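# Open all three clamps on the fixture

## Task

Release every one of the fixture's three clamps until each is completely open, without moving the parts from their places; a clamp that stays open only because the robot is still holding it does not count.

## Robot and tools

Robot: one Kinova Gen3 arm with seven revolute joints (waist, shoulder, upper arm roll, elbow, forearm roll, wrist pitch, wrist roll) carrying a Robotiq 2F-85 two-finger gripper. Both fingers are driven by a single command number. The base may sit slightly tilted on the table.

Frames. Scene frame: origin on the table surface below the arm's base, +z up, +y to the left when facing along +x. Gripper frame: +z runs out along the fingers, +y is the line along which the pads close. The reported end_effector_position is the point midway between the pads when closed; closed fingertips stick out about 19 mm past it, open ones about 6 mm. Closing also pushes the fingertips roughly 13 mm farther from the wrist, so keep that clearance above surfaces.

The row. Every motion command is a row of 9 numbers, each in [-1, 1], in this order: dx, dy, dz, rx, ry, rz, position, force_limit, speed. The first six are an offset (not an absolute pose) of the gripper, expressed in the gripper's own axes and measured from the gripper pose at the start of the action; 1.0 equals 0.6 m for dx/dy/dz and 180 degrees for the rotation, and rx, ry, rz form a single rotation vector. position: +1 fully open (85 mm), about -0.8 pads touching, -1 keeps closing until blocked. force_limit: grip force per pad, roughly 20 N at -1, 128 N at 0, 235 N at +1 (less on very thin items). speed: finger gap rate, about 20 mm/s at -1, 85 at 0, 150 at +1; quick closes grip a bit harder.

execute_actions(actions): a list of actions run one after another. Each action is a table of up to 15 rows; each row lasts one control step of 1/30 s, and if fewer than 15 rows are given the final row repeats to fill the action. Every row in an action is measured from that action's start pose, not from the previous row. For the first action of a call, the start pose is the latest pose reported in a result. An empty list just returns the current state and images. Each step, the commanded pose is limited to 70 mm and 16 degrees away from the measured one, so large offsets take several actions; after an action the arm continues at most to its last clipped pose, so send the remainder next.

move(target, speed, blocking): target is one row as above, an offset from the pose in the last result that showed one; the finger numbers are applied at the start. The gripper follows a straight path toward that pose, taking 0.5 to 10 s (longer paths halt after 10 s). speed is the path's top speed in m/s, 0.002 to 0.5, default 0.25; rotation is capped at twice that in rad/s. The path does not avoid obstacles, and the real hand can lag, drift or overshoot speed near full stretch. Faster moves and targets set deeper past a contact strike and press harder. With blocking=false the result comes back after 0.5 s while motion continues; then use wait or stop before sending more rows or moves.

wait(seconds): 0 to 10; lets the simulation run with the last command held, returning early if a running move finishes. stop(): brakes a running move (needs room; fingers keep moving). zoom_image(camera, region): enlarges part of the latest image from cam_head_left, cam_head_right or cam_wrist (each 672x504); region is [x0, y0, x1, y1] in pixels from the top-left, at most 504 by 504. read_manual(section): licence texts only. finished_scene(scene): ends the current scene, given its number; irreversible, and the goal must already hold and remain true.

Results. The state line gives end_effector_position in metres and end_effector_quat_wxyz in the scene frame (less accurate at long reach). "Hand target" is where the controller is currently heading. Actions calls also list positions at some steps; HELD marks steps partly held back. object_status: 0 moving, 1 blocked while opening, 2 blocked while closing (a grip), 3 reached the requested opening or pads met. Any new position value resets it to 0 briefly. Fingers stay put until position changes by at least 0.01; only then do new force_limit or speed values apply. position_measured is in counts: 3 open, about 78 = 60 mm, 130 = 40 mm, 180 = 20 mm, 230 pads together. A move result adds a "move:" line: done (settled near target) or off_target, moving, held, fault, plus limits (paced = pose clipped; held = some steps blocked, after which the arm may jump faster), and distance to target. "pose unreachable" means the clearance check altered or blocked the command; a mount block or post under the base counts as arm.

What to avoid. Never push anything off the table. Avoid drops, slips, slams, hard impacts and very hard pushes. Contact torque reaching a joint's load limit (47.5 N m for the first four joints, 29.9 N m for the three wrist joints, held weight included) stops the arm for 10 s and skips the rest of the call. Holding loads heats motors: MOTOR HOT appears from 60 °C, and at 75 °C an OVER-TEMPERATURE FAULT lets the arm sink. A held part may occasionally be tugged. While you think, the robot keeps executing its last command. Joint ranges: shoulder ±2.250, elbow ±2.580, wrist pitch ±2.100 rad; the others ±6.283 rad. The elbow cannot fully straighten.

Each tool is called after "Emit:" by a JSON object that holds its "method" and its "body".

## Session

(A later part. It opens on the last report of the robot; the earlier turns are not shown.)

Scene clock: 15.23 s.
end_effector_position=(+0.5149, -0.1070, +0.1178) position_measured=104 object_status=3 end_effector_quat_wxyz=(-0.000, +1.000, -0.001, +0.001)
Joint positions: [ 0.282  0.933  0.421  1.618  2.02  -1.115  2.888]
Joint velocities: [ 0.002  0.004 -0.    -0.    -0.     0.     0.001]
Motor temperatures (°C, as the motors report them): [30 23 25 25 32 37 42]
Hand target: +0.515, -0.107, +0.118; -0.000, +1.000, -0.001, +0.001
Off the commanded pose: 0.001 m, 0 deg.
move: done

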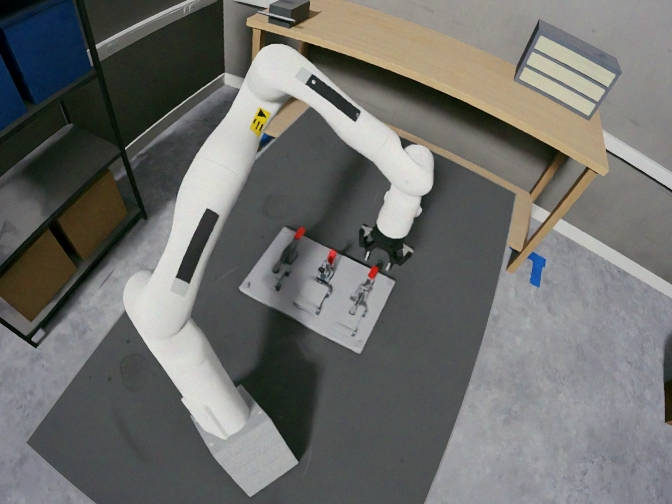

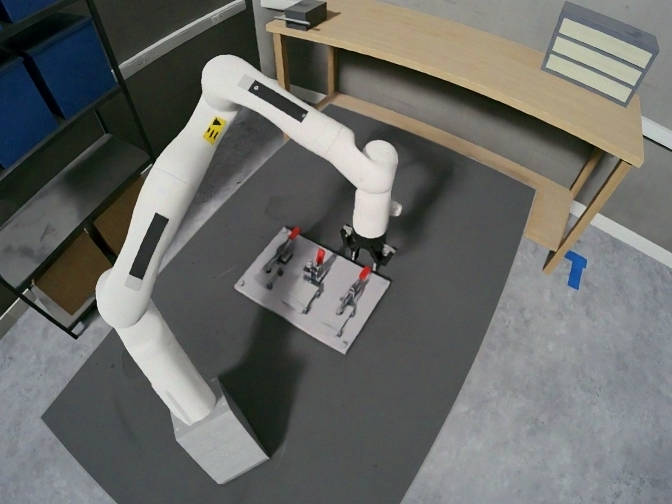

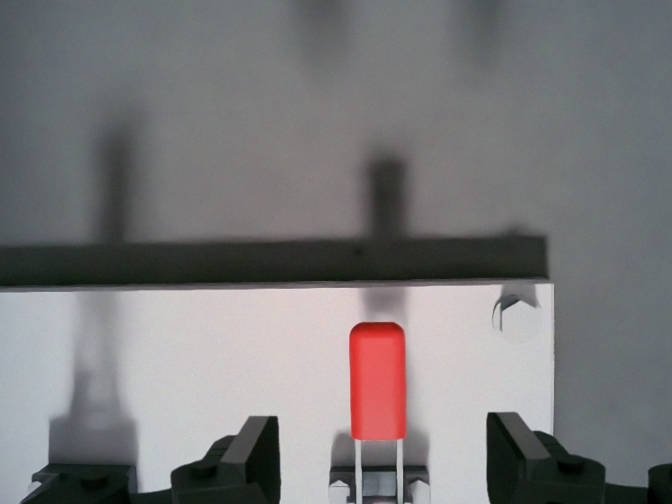

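Emit:
{"method": "move", "body": {"target": [0,-0.002,0.112,0,0,0,0.2,0,0], "speed": 0.1}}

Emit:
{"method": "execute_actions", "body": {"actions": [[[0,0,0,0,0,0,-1,-0.3,0]],[[0,0,0,0,0,0,-1,-0.3,0]]]}}

Emit:
{"method": "move", "body": {"target": [-0.008,0,-0.032,0,0,0,-1,-0.3,0], "speed": 0.03}}

Emit:
{"method": "move", "body": {"target": [-0.028,0,-0.022,0,0,0,-1,-0.3,0], "speed": 0.03}}

Emit:
{"method": "move", "body": {"target": [-0.022,0,-0.005,0,0,0,-1,-0.3,0], "speed": 0.025}}

Scene clock: 16.57 s.
end_effector_position=(+0.5152, -0.1059, +0.0509) position_measured=104 object_status=3 end_effector_quat_wxyz=(+0.000, +1.000, -0.001, +0.001)
Joint positions: [ 0.239  1.026  0.362  1.627  1.922 -1.009  2.939]
Joint velocities: [ 0.     0.003 -0.001 -0.     0.001  0.001 -0.   ]
Motor temperatures (°C, as the motors report them): [30 23 25 25 32 37 42]
Hand target: +0.515, -0.106, +0.051; +0.000, +1.000, -0.001, +0.001
Off the commanded pose: 0.000 m, 0 deg.
move: done

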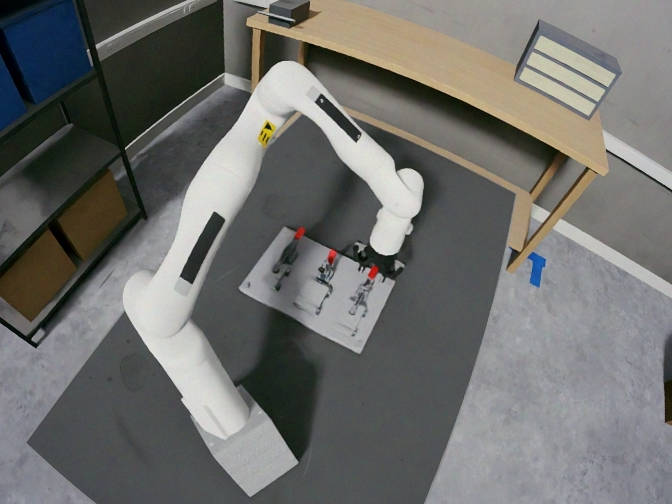

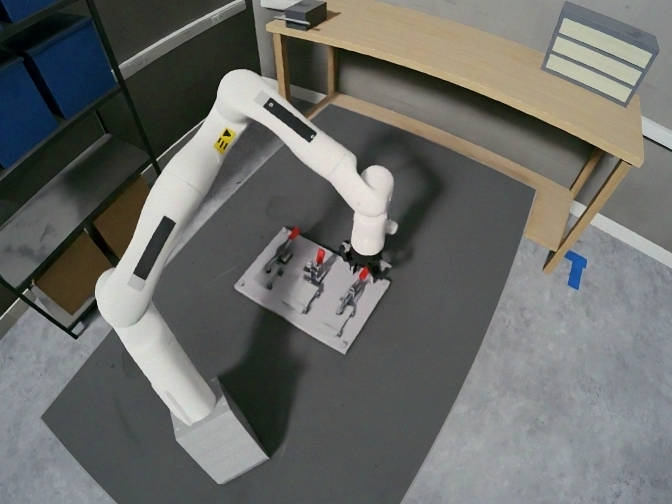

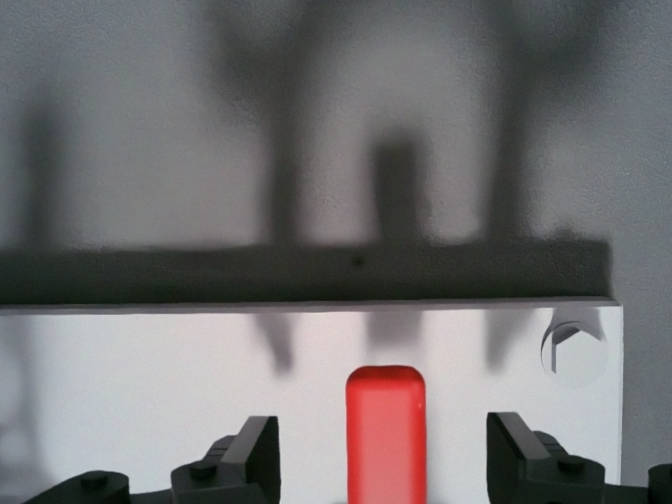

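Scene clock: 17.57 s.
end_effector_position=(+0.5152, -0.1066, +0.0511) position_measured=190 object_status=2 end_effector_quat_wxyz=(+0.001, +1.000, -0.001, +0.001)
Joint positions: [ 0.239  1.026  0.362  1.627  1.922 -1.008  2.939]
Joint velocities: [ 0.     0.002  0.    -0.     0.    -0.     0.001]
Motor temperatures (°C, as the motors report them): [30 23 25 25 32 37 42]
Hand target: +0.515, -0.107, +0.051; +0.001, +1.000, -0.001, +0.001
Off the commanded pose: 0.000 m, 0 deg.
Step readings (end_effector_position; steps 1 to 15: 1st action; 16 to 30: 2nd action):
0: (+0.5152, -0.1059, +0.0509)
1: (+0.5152, -0.1059, +0.0509)
2: (+0.5152, -0.1059, +0.0510)
4: (+0.5152, -0.1059, +0.0509)
8: (+0.5152, -0.1059, +0.0509)
15: (+0.5152, -0.1065, +0.0511)
16: (+0.5152, -0.1066, +0.0511)
17: (+0.5152, -0.1066, +0.0511)
19: (+0.5152, -0.1066, +0.0511)
23: (+0.5152, -0.1066, +0.0511)
30: end_effector_position above

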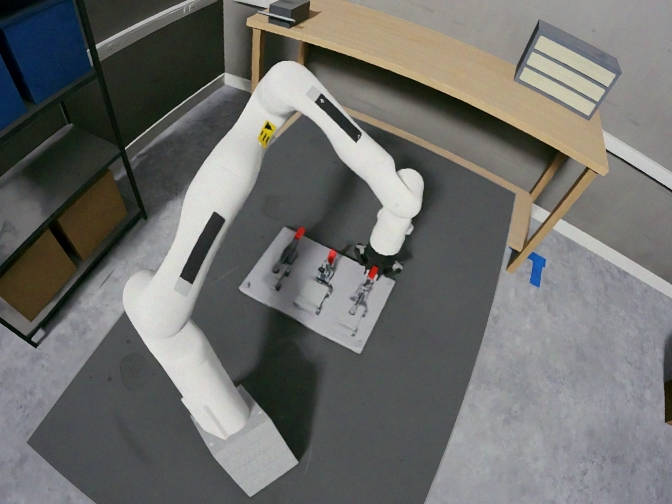

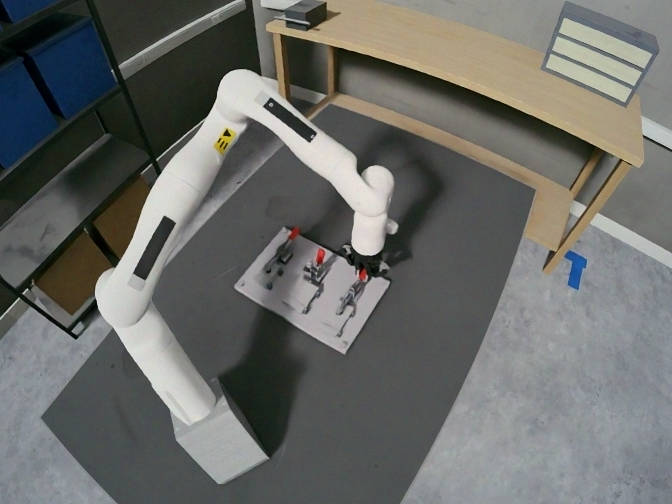

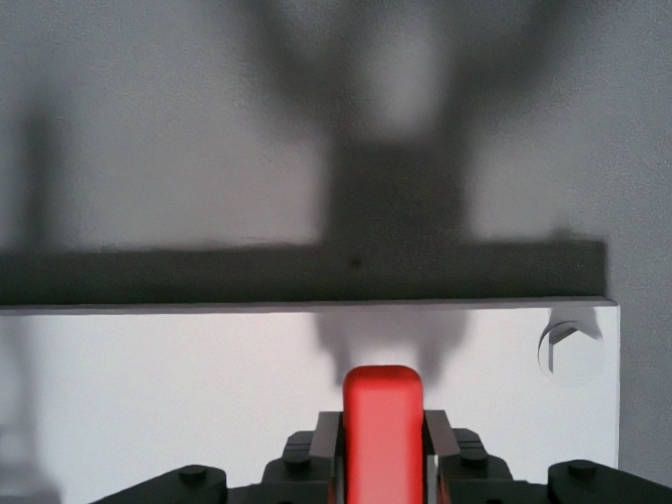

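Scene clock: 18.47 s.
end_effector_position=(+0.5079, -0.1065, +0.0654) position_measured=190 object_status=2 end_effector_quat_wxyz=(-0.000, +1.000, -0.002, -0.002)
Joint positions: [ 0.253  1.002  0.371  1.645  1.947 -1.025  2.938]
Joint velocities: [ 0.002 -0.001 -0.004  0.     0.003  0.002  0.   ]
Motor temperatures (°C, as the motors report them): [30 24 25 25 32 37 42]
Hand target: +0.510, -0.107, +0.070; +0.001, +1.000, -0.001, +0.001
Off the commanded pose: 0.005 m, 0 deg.
move: off_target

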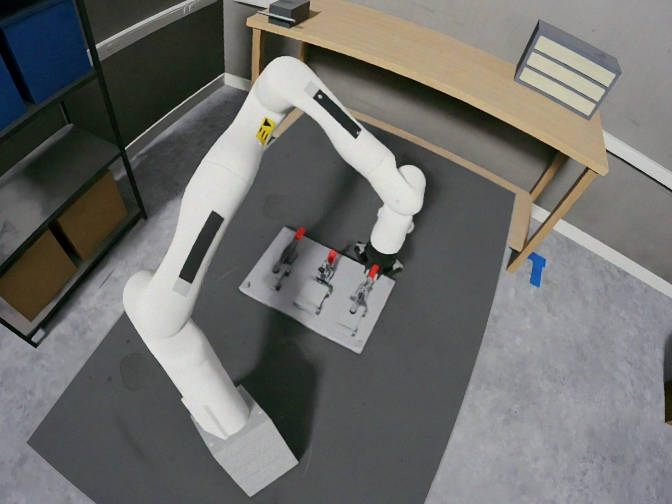

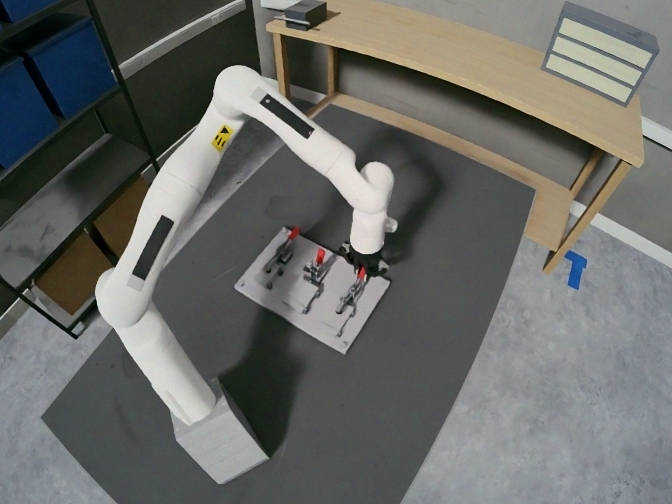

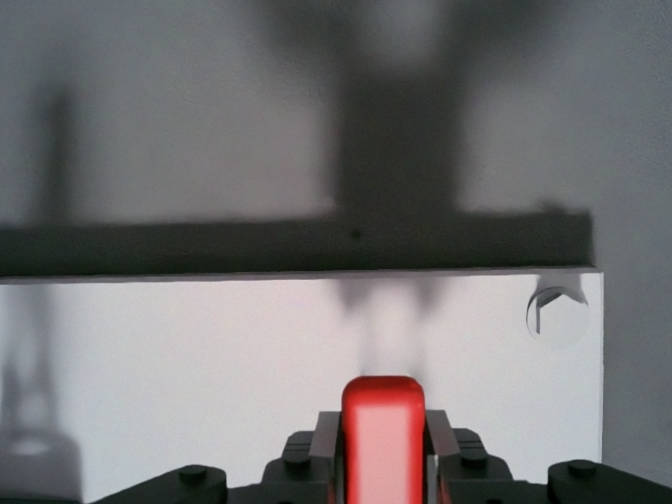

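Scene clock: 19.40 s.
end_effector_position=(+0.4944, -0.1064, +0.0765) position_measured=190 object_status=2 end_effector_quat_wxyz=(+0.001, +1.000, -0.001, +0.000)
Joint positions: [ 0.269  0.976  0.375  1.694  1.947 -1.022  2.98 ]
Joint velocities: [ 0.    -0.001  0.     0.001 -0.001 -0.     0.001]
Motor temperatures (°C, as the motors report them): [30 24 25 25 32 37 42]
Hand target: +0.491, -0.106, +0.079; -0.000, +1.000, -0.002, -0.002
Off the commanded pose: 0.004 m, 0 deg.
move: off_target

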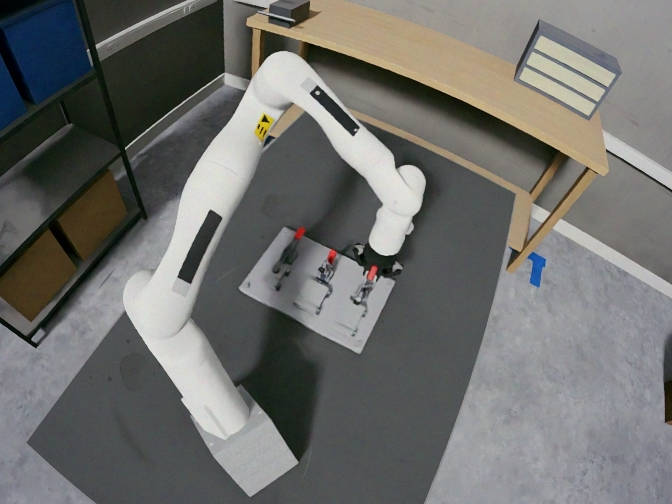

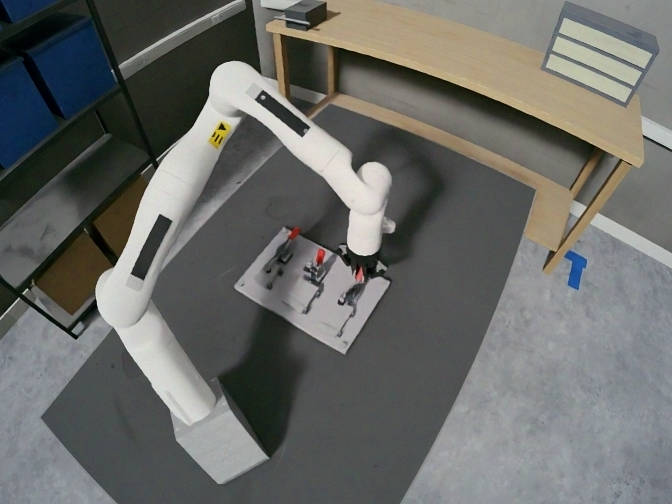

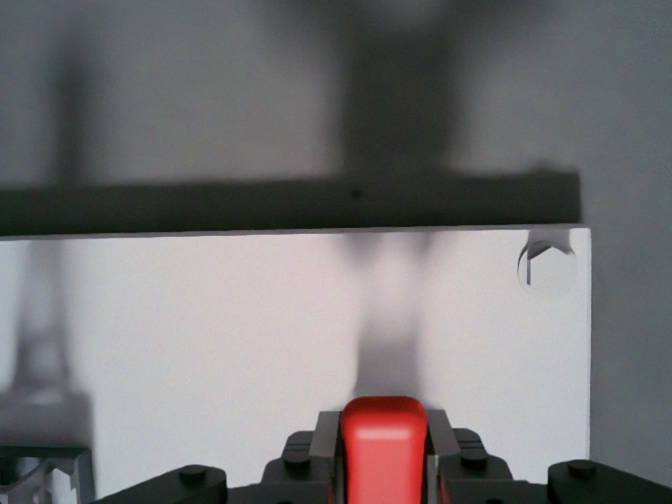

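Scene clock: 20.17 s.
end_effector_position=(+0.4878, -0.1064, +0.0794) position_measured=190 object_status=2 end_effector_quat_wxyz=(+0.002, +1.000, +0.001, +0.006)
Joint positions: [ 0.277  0.964  0.373  1.728  1.93  -1.009  3.019]
Joint velocities: [-0.002  0.002  0.004  0.001 -0.003 -0.003  0.002]
Motor temperatures (°C, as the motors report them): [30 24 25 25 32 37 42]
Hand target: +0.481, -0.106, +0.079; +0.001, +1.000, -0.001, +0.000
Off the commanded pose: 0.007 m, 1 deg.
move: off_target

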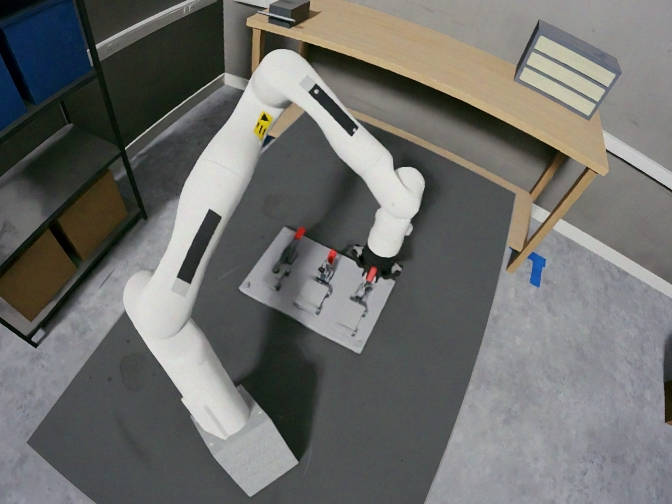

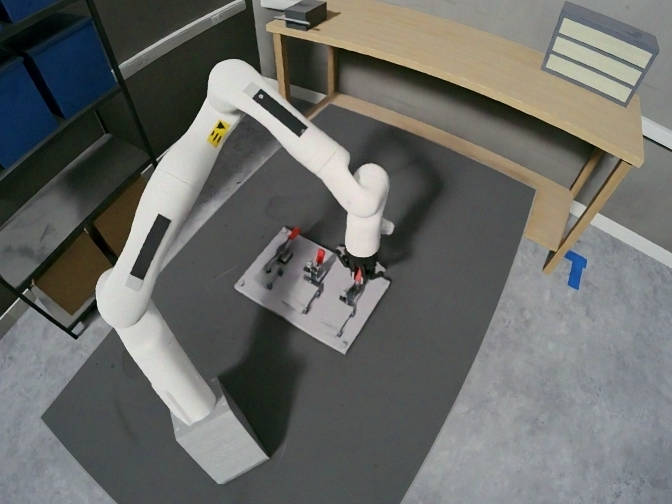

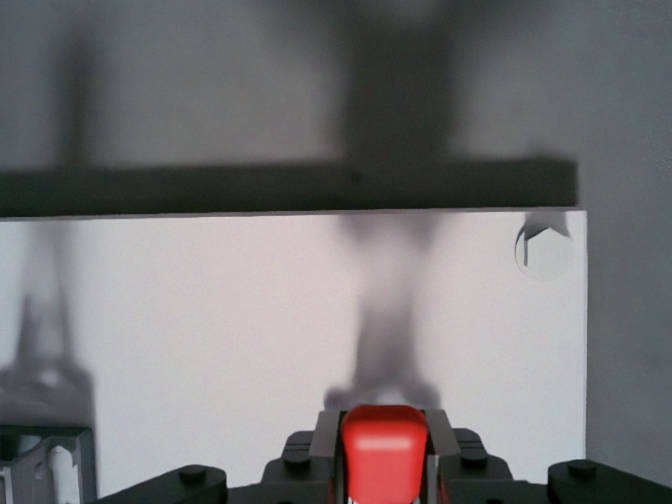

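Larger arc here; continue.

Emit:
{"method": "move", "body": {"target": [-0.022,0,-0.012,0,0,0,-1,-0.3,0], "speed": 0.025}}

Emit:
{"method": "zoom_image", "body": {"camera": "cam_head_left", "region": [300, 230, 420, 320]}}

Scene clock: 21.07 s.
end_effector_position=(+0.4788, -0.1064, +0.0826) position_measured=190 object_status=2 end_effector_quat_wxyz=(+0.003, +1.000, +0.002, +0.008)
Joint positions: [ 0.288  0.953  0.369  1.761  1.922 -0.999  3.053]
Joint velocities: [-0.     0.     0.     0.    -0.001  0.    -0.001]
Motor temperatures (°C, as the motors report them): [30 24 25 25 32 37 42]
Hand target: +0.475, -0.106, +0.086; +0.002, +1.000, +0.001, +0.006
Off the commanded pose: 0.006 m, 0 deg.
move: off_target

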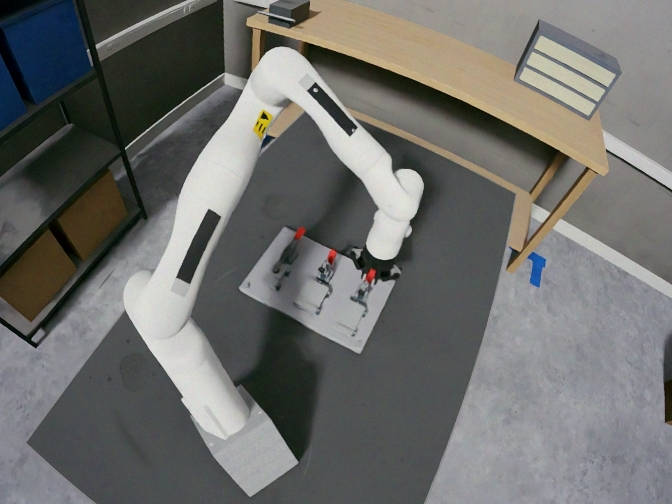

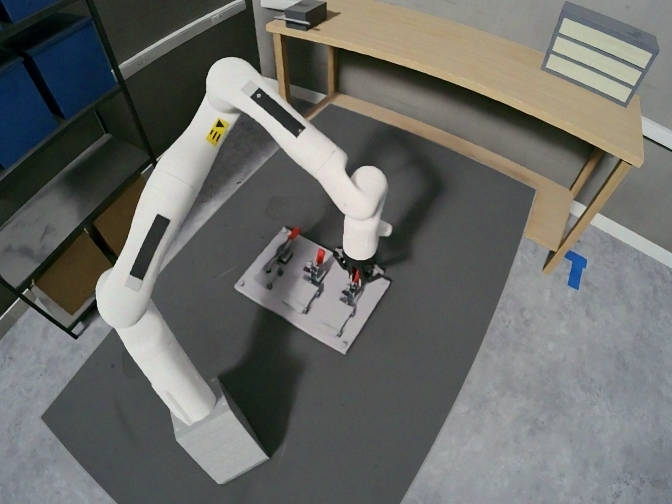

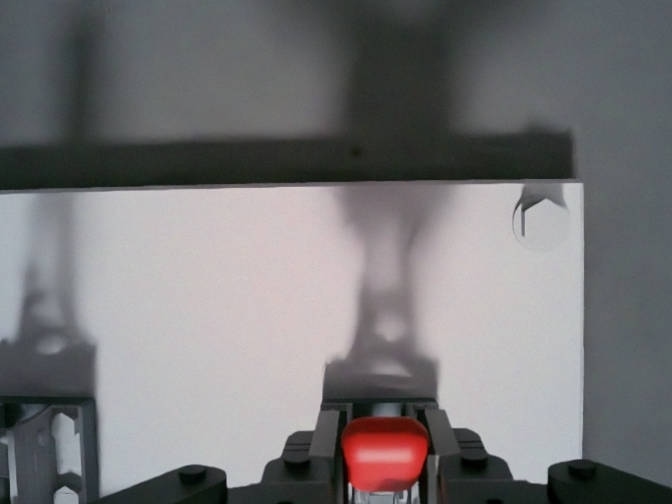

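Region (300, 230, 420, 320) of cam_head_left's 672x504 image, scaled by 4.200, with more detail than that image has; it fills the top 378 rows of this view, and the rest is white.

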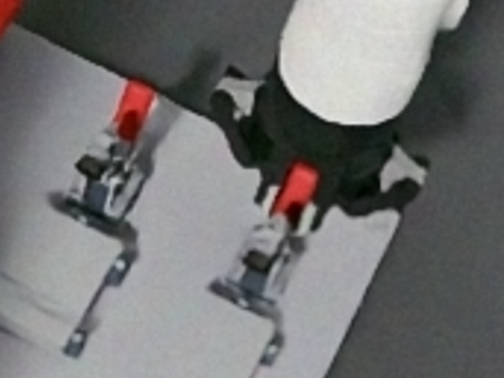

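Emit:
{"method": "move", "body": {"target": [-0.022,0,-0.006,0,0,0,-1,-0.3,0], "speed": 0.025}}

Emit:
{"method": "zoom_image", "body": {"camera": "cam_head_left", "region": [300, 230, 420, 320]}}

Scene clock: 22.00 s.
end_effector_position=(+0.4722, -0.1064, +0.0836) position_measured=190 object_status=2 end_effector_quat_wxyz=(+0.004, +1.000, +0.004, +0.013)
Joint positions: [ 0.296  0.946  0.365  1.791  1.904 -0.987  3.092]
Joint velocities: [-0.001  0.001  0.003  0.    -0.002 -0.002  0.   ]
Motor temperatures (°C, as the motors report them): [30 24 25 25 32 37 42]
Hand target: +0.466, -0.106, +0.086; +0.003, +1.000, +0.002, +0.008
Off the commanded pose: 0.007 m, 1 deg.
move: off_target

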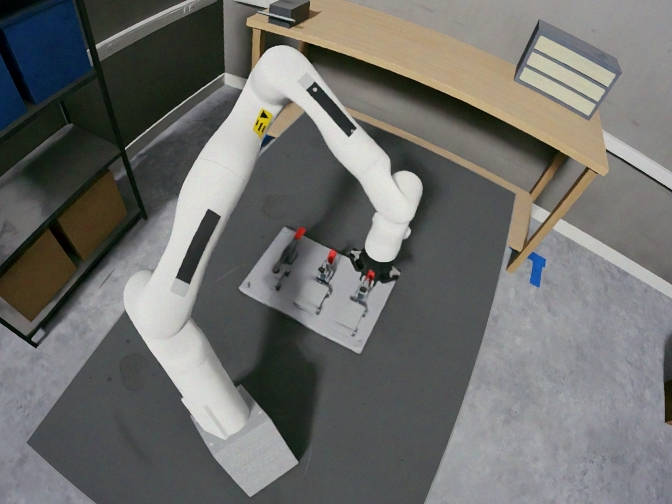

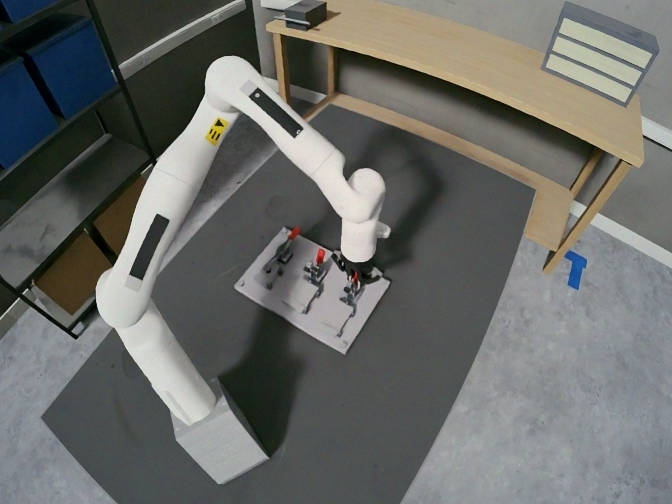

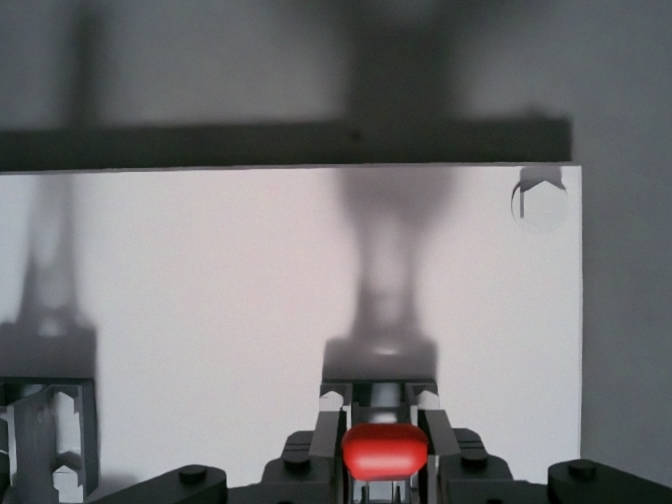

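Region (300, 230, 420, 320) of cam_head_left's 672x504 image, scaled by 4.200, with more detail than that image has; it fills the top 378 rows of this view, and the rest is white.

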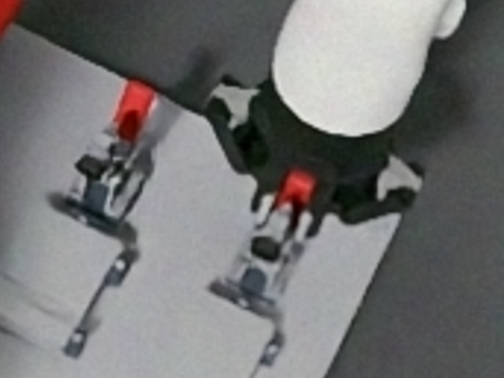

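Emit:
{"method": "move", "body": {"target": [-0.02,0,-0.003,0,0,0,-1,-0.3,0], "speed": 0.025}}

Emit:
{"method": "zoom_image", "body": {"camera": "cam_head_left", "region": [300, 230, 420, 320]}}

Scene clock: 22.80 s.
end_effector_position=(+0.4683, -0.1064, +0.0837) position_measured=190 object_status=2 end_effector_quat_wxyz=(+0.005, +1.000, +0.007, +0.019)
Joint positions: [ 0.303  0.941  0.361  1.816  1.881 -0.975  3.13 ]
Joint velocities: [-0.003  0.001  0.005  0.    -0.003 -0.004  0.003]
Motor temperatures (°C, as the motors report them): [30 24 25 25 32 37 42]
Hand target: +0.460, -0.106, +0.085; +0.004, +1.000, +0.004, +0.013
Off the commanded pose: 0.008 m, 1 deg.
move: off_target

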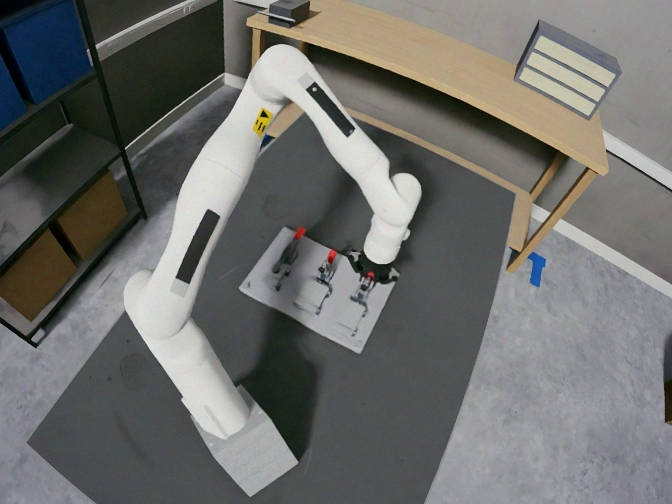

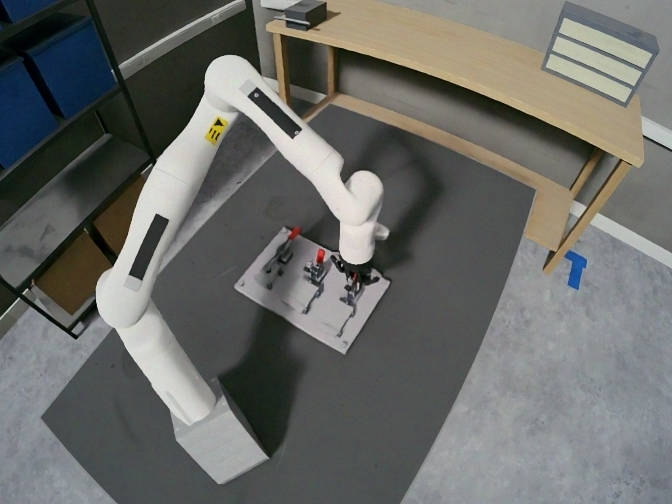

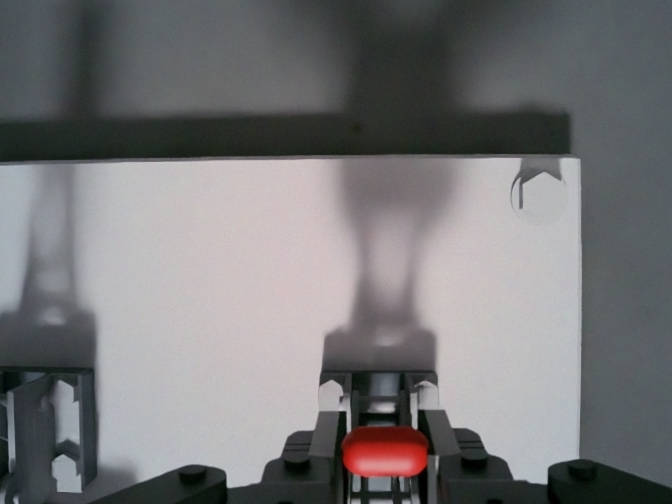

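Region (300, 230, 420, 320) of cam_head_left's 672x504 image, scaled by 4.200, with more detail than that image has; it fills the top 378 rows of this view, and the rest is white.

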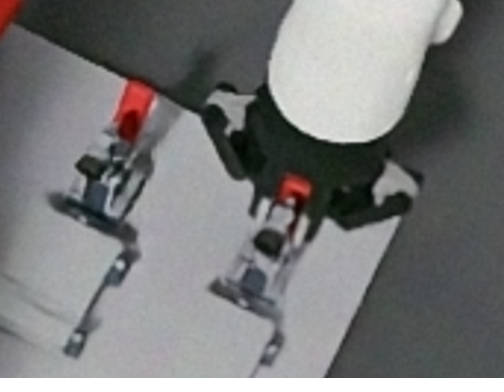

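Emit:
{"method": "execute_actions", "body": {"actions": [[[0,0,0,0,0,0,0.2,0,0.5]],[[0,0,-0.01,0,0,0,0.2,0,0.5],[0,0,-0.025,0,0,0,0.2,0,0.5],[0,0,-0.045,0,0,0,0.2,0,0.5],[0,0,-0.07,0,0,0,0.2,0,0.5],[0,0,-0.09,0,0,0,0.2,0,0.5]]]}}

Emit:
{"method": "move", "body": {"target": [-0.04,-0.09,-0.15,0,0.012,0,-1,0,0]}}

Scene clock: 23.93 s.
end_effector_position=(+0.4661, -0.1059, +0.1372) position_measured=104 object_status=3 end_effector_quat_wxyz=(+0.004, +1.000, +0.006, +0.018)
Joint positions: [ 0.335  0.859  0.418  1.806  1.984 -1.06   3.071]
Joint velocities: [ 0.    -0.008  0.003 -0.    -0.001 -0.002 -0.   ]
Motor temperatures (°C, as the motors report them): [30 24 25 25 32 37 42]
Hand target: +0.466, -0.106, +0.138; +0.005, +1.000, +0.007, +0.019
Off the commanded pose: 0.001 m, 0 deg.
Step readings (end_effector_position; steps 1 to 15: 1st action; 16 to 30: 2nd action):
0: (+0.4683, -0.1064, +0.0837)
1: (+0.4687, -0.1064, +0.0836)
2: (+0.4697, -0.1065, +0.0833)
4: (+0.4696, -0.1061, +0.0833)
8: (+0.4684, -0.1064, +0.0837)
15: (+0.4683, -0.1064, +0.0837)
16: (+0.4685, -0.1063, +0.0845)
17: (+0.4687, -0.1056, +0.0878)
19: (+0.4690, -0.1051, +0.1012)
23: (+0.4658, -0.1070, +0.1335)
30: end_effector_position above

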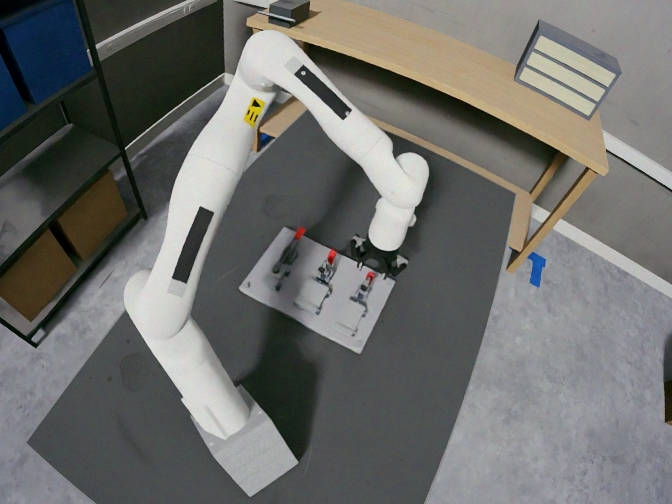

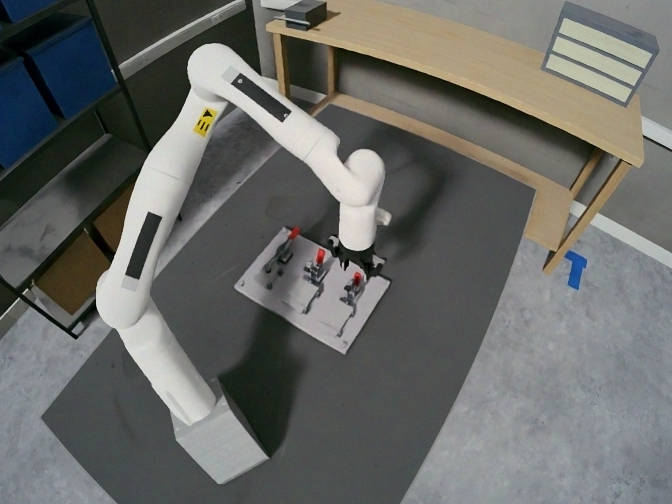

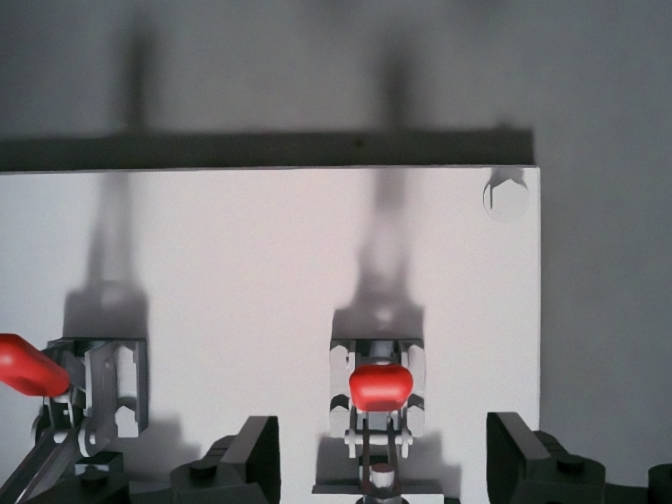

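Scene clock: 24.87 s.
end_effector_position=(+0.4378, -0.0515, +0.2254) position_measured=232 object_status=3 end_effector_quat_wxyz=(+0.004, +0.999, +0.006, +0.037)
Joint positions: [ 0.338  0.605  0.498  1.94   2.107 -1.139  3.019]
Joint velocities: [-0.001 -0.005  0.001  0.    -0.    -0.001 -0.001]
Motor temperatures (°C, as the motors report them): [30 24 25 25 32 37 42]
Hand target: +0.438, -0.051, +0.226; +0.004, +0.999, +0.007, +0.037
Off the commanded pose: 0.001 m, 0 deg.
move: done

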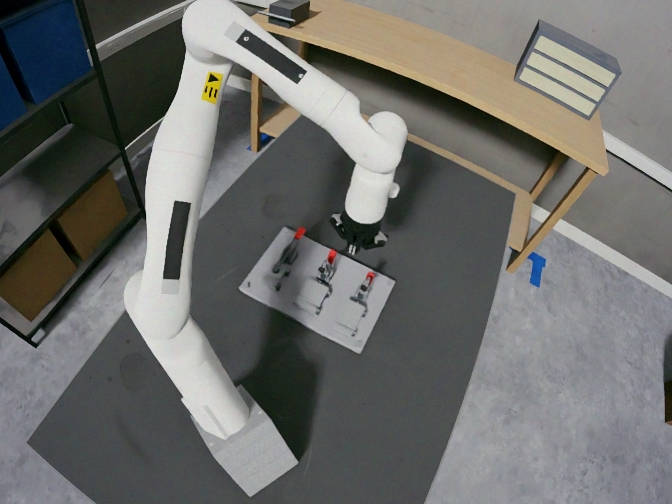

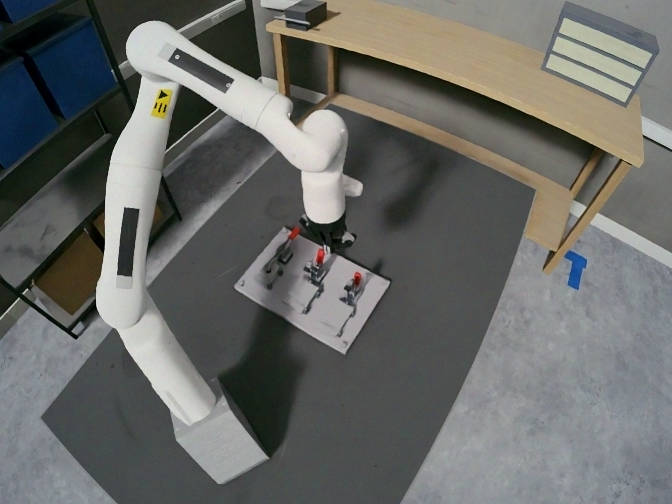

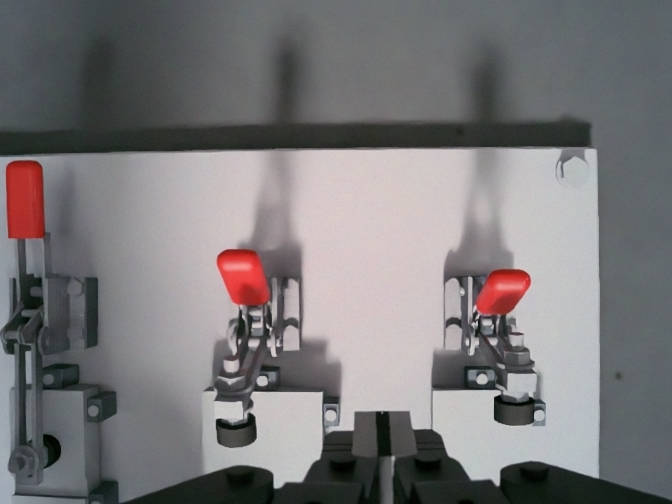

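Emit:
{"method": "move", "body": {"target": [0.1125,0.092,0.223,0,-0.0235,0,-1,0,0], "speed": 0.2}}

Emit:
{"method": "move", "body": {"target": [-0.07,0,0,0,0,0,-1,0,0], "speed": 0.04}}

Scene clock: 26.43 s.
end_effector_position=(+0.5159, -0.1069, +0.0979) position_measured=232 object_status=3 end_effector_quat_wxyz=(+0.005, +1.000, +0.006, +0.000)
Joint positions: [ 0.265  0.956  0.403  1.625  1.997 -1.072  2.91 ]
Joint velocities: [ 0.     0.004 -0.001 -0.001  0.     0.001 -0.001]
Motor temperatures (°C, as the motors report them): [30 24 25 25 32 37 42]
Hand target: +0.516, -0.107, +0.098; +0.005, +1.000, +0.006, +0.000
Off the commanded pose: 0.001 m, 0 deg.
move: done

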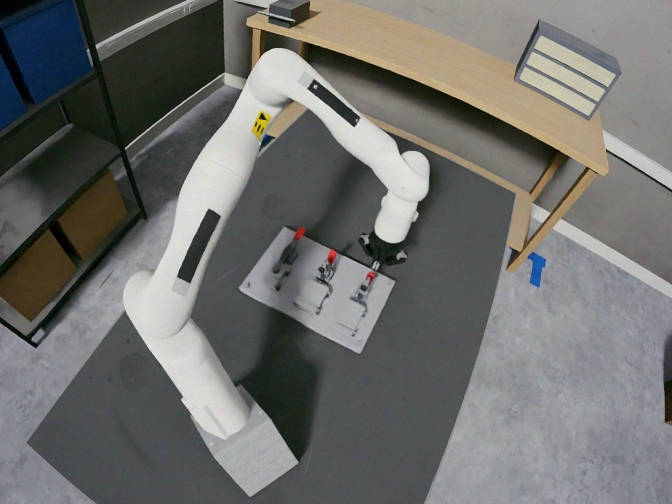

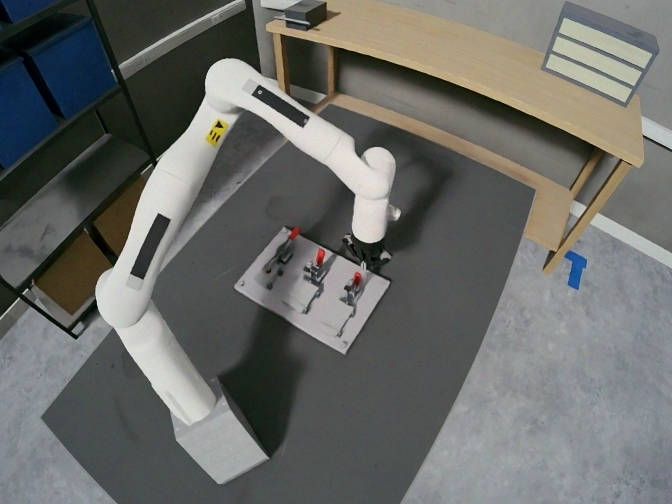

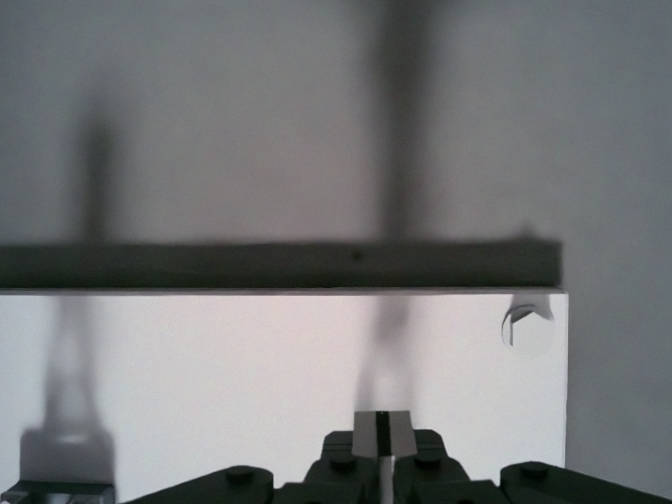

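Scene clock: 27.70 s.
end_effector_position=(+0.4865, -0.1061, +0.1006) position_measured=232 object_status=3 end_effector_quat_wxyz=(+0.007, +1.000, +0.012, +0.011)
Joint positions: [ 0.29   0.924  0.389  1.746  1.952 -1.022  3.038]
Joint velocities: [-0.006 -0.001  0.011  0.003 -0.006 -0.007  0.004]
Motor temperatures (°C, as the motors report them): [30 24 25 25 32 37 42]
Hand target: +0.474, -0.107, +0.098; +0.005, +1.000, +0.006, +0.000
Off the commanded pose: 0.013 m, 1 deg.
move: off_target

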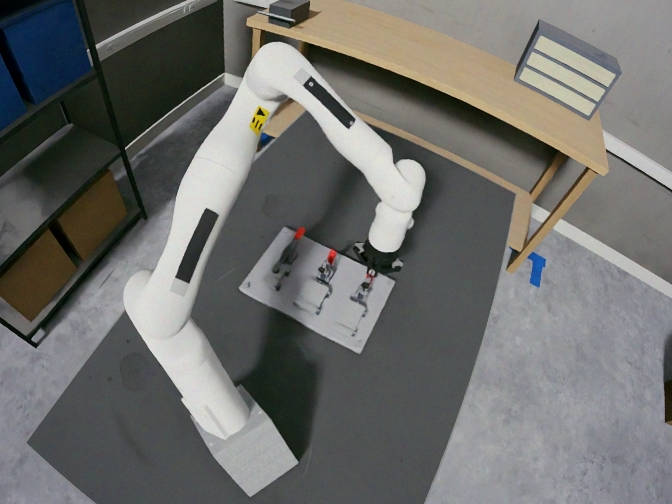

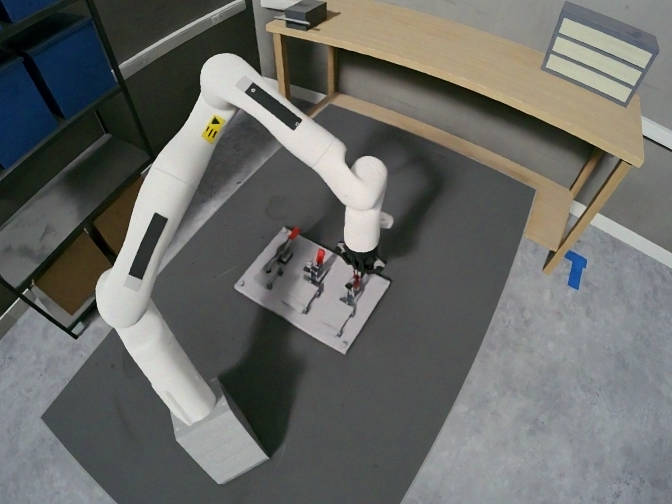

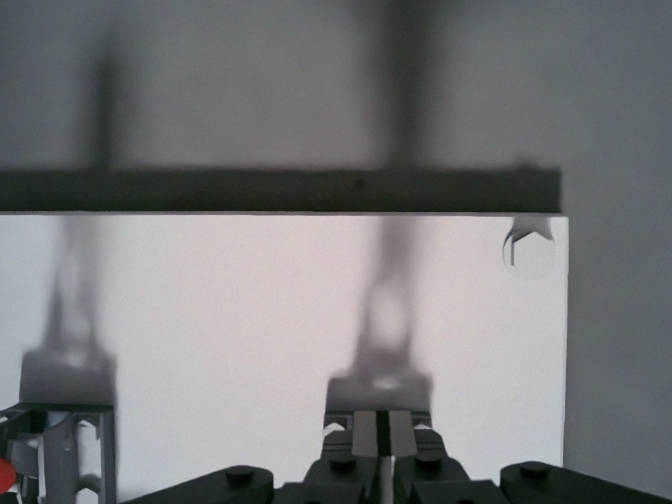

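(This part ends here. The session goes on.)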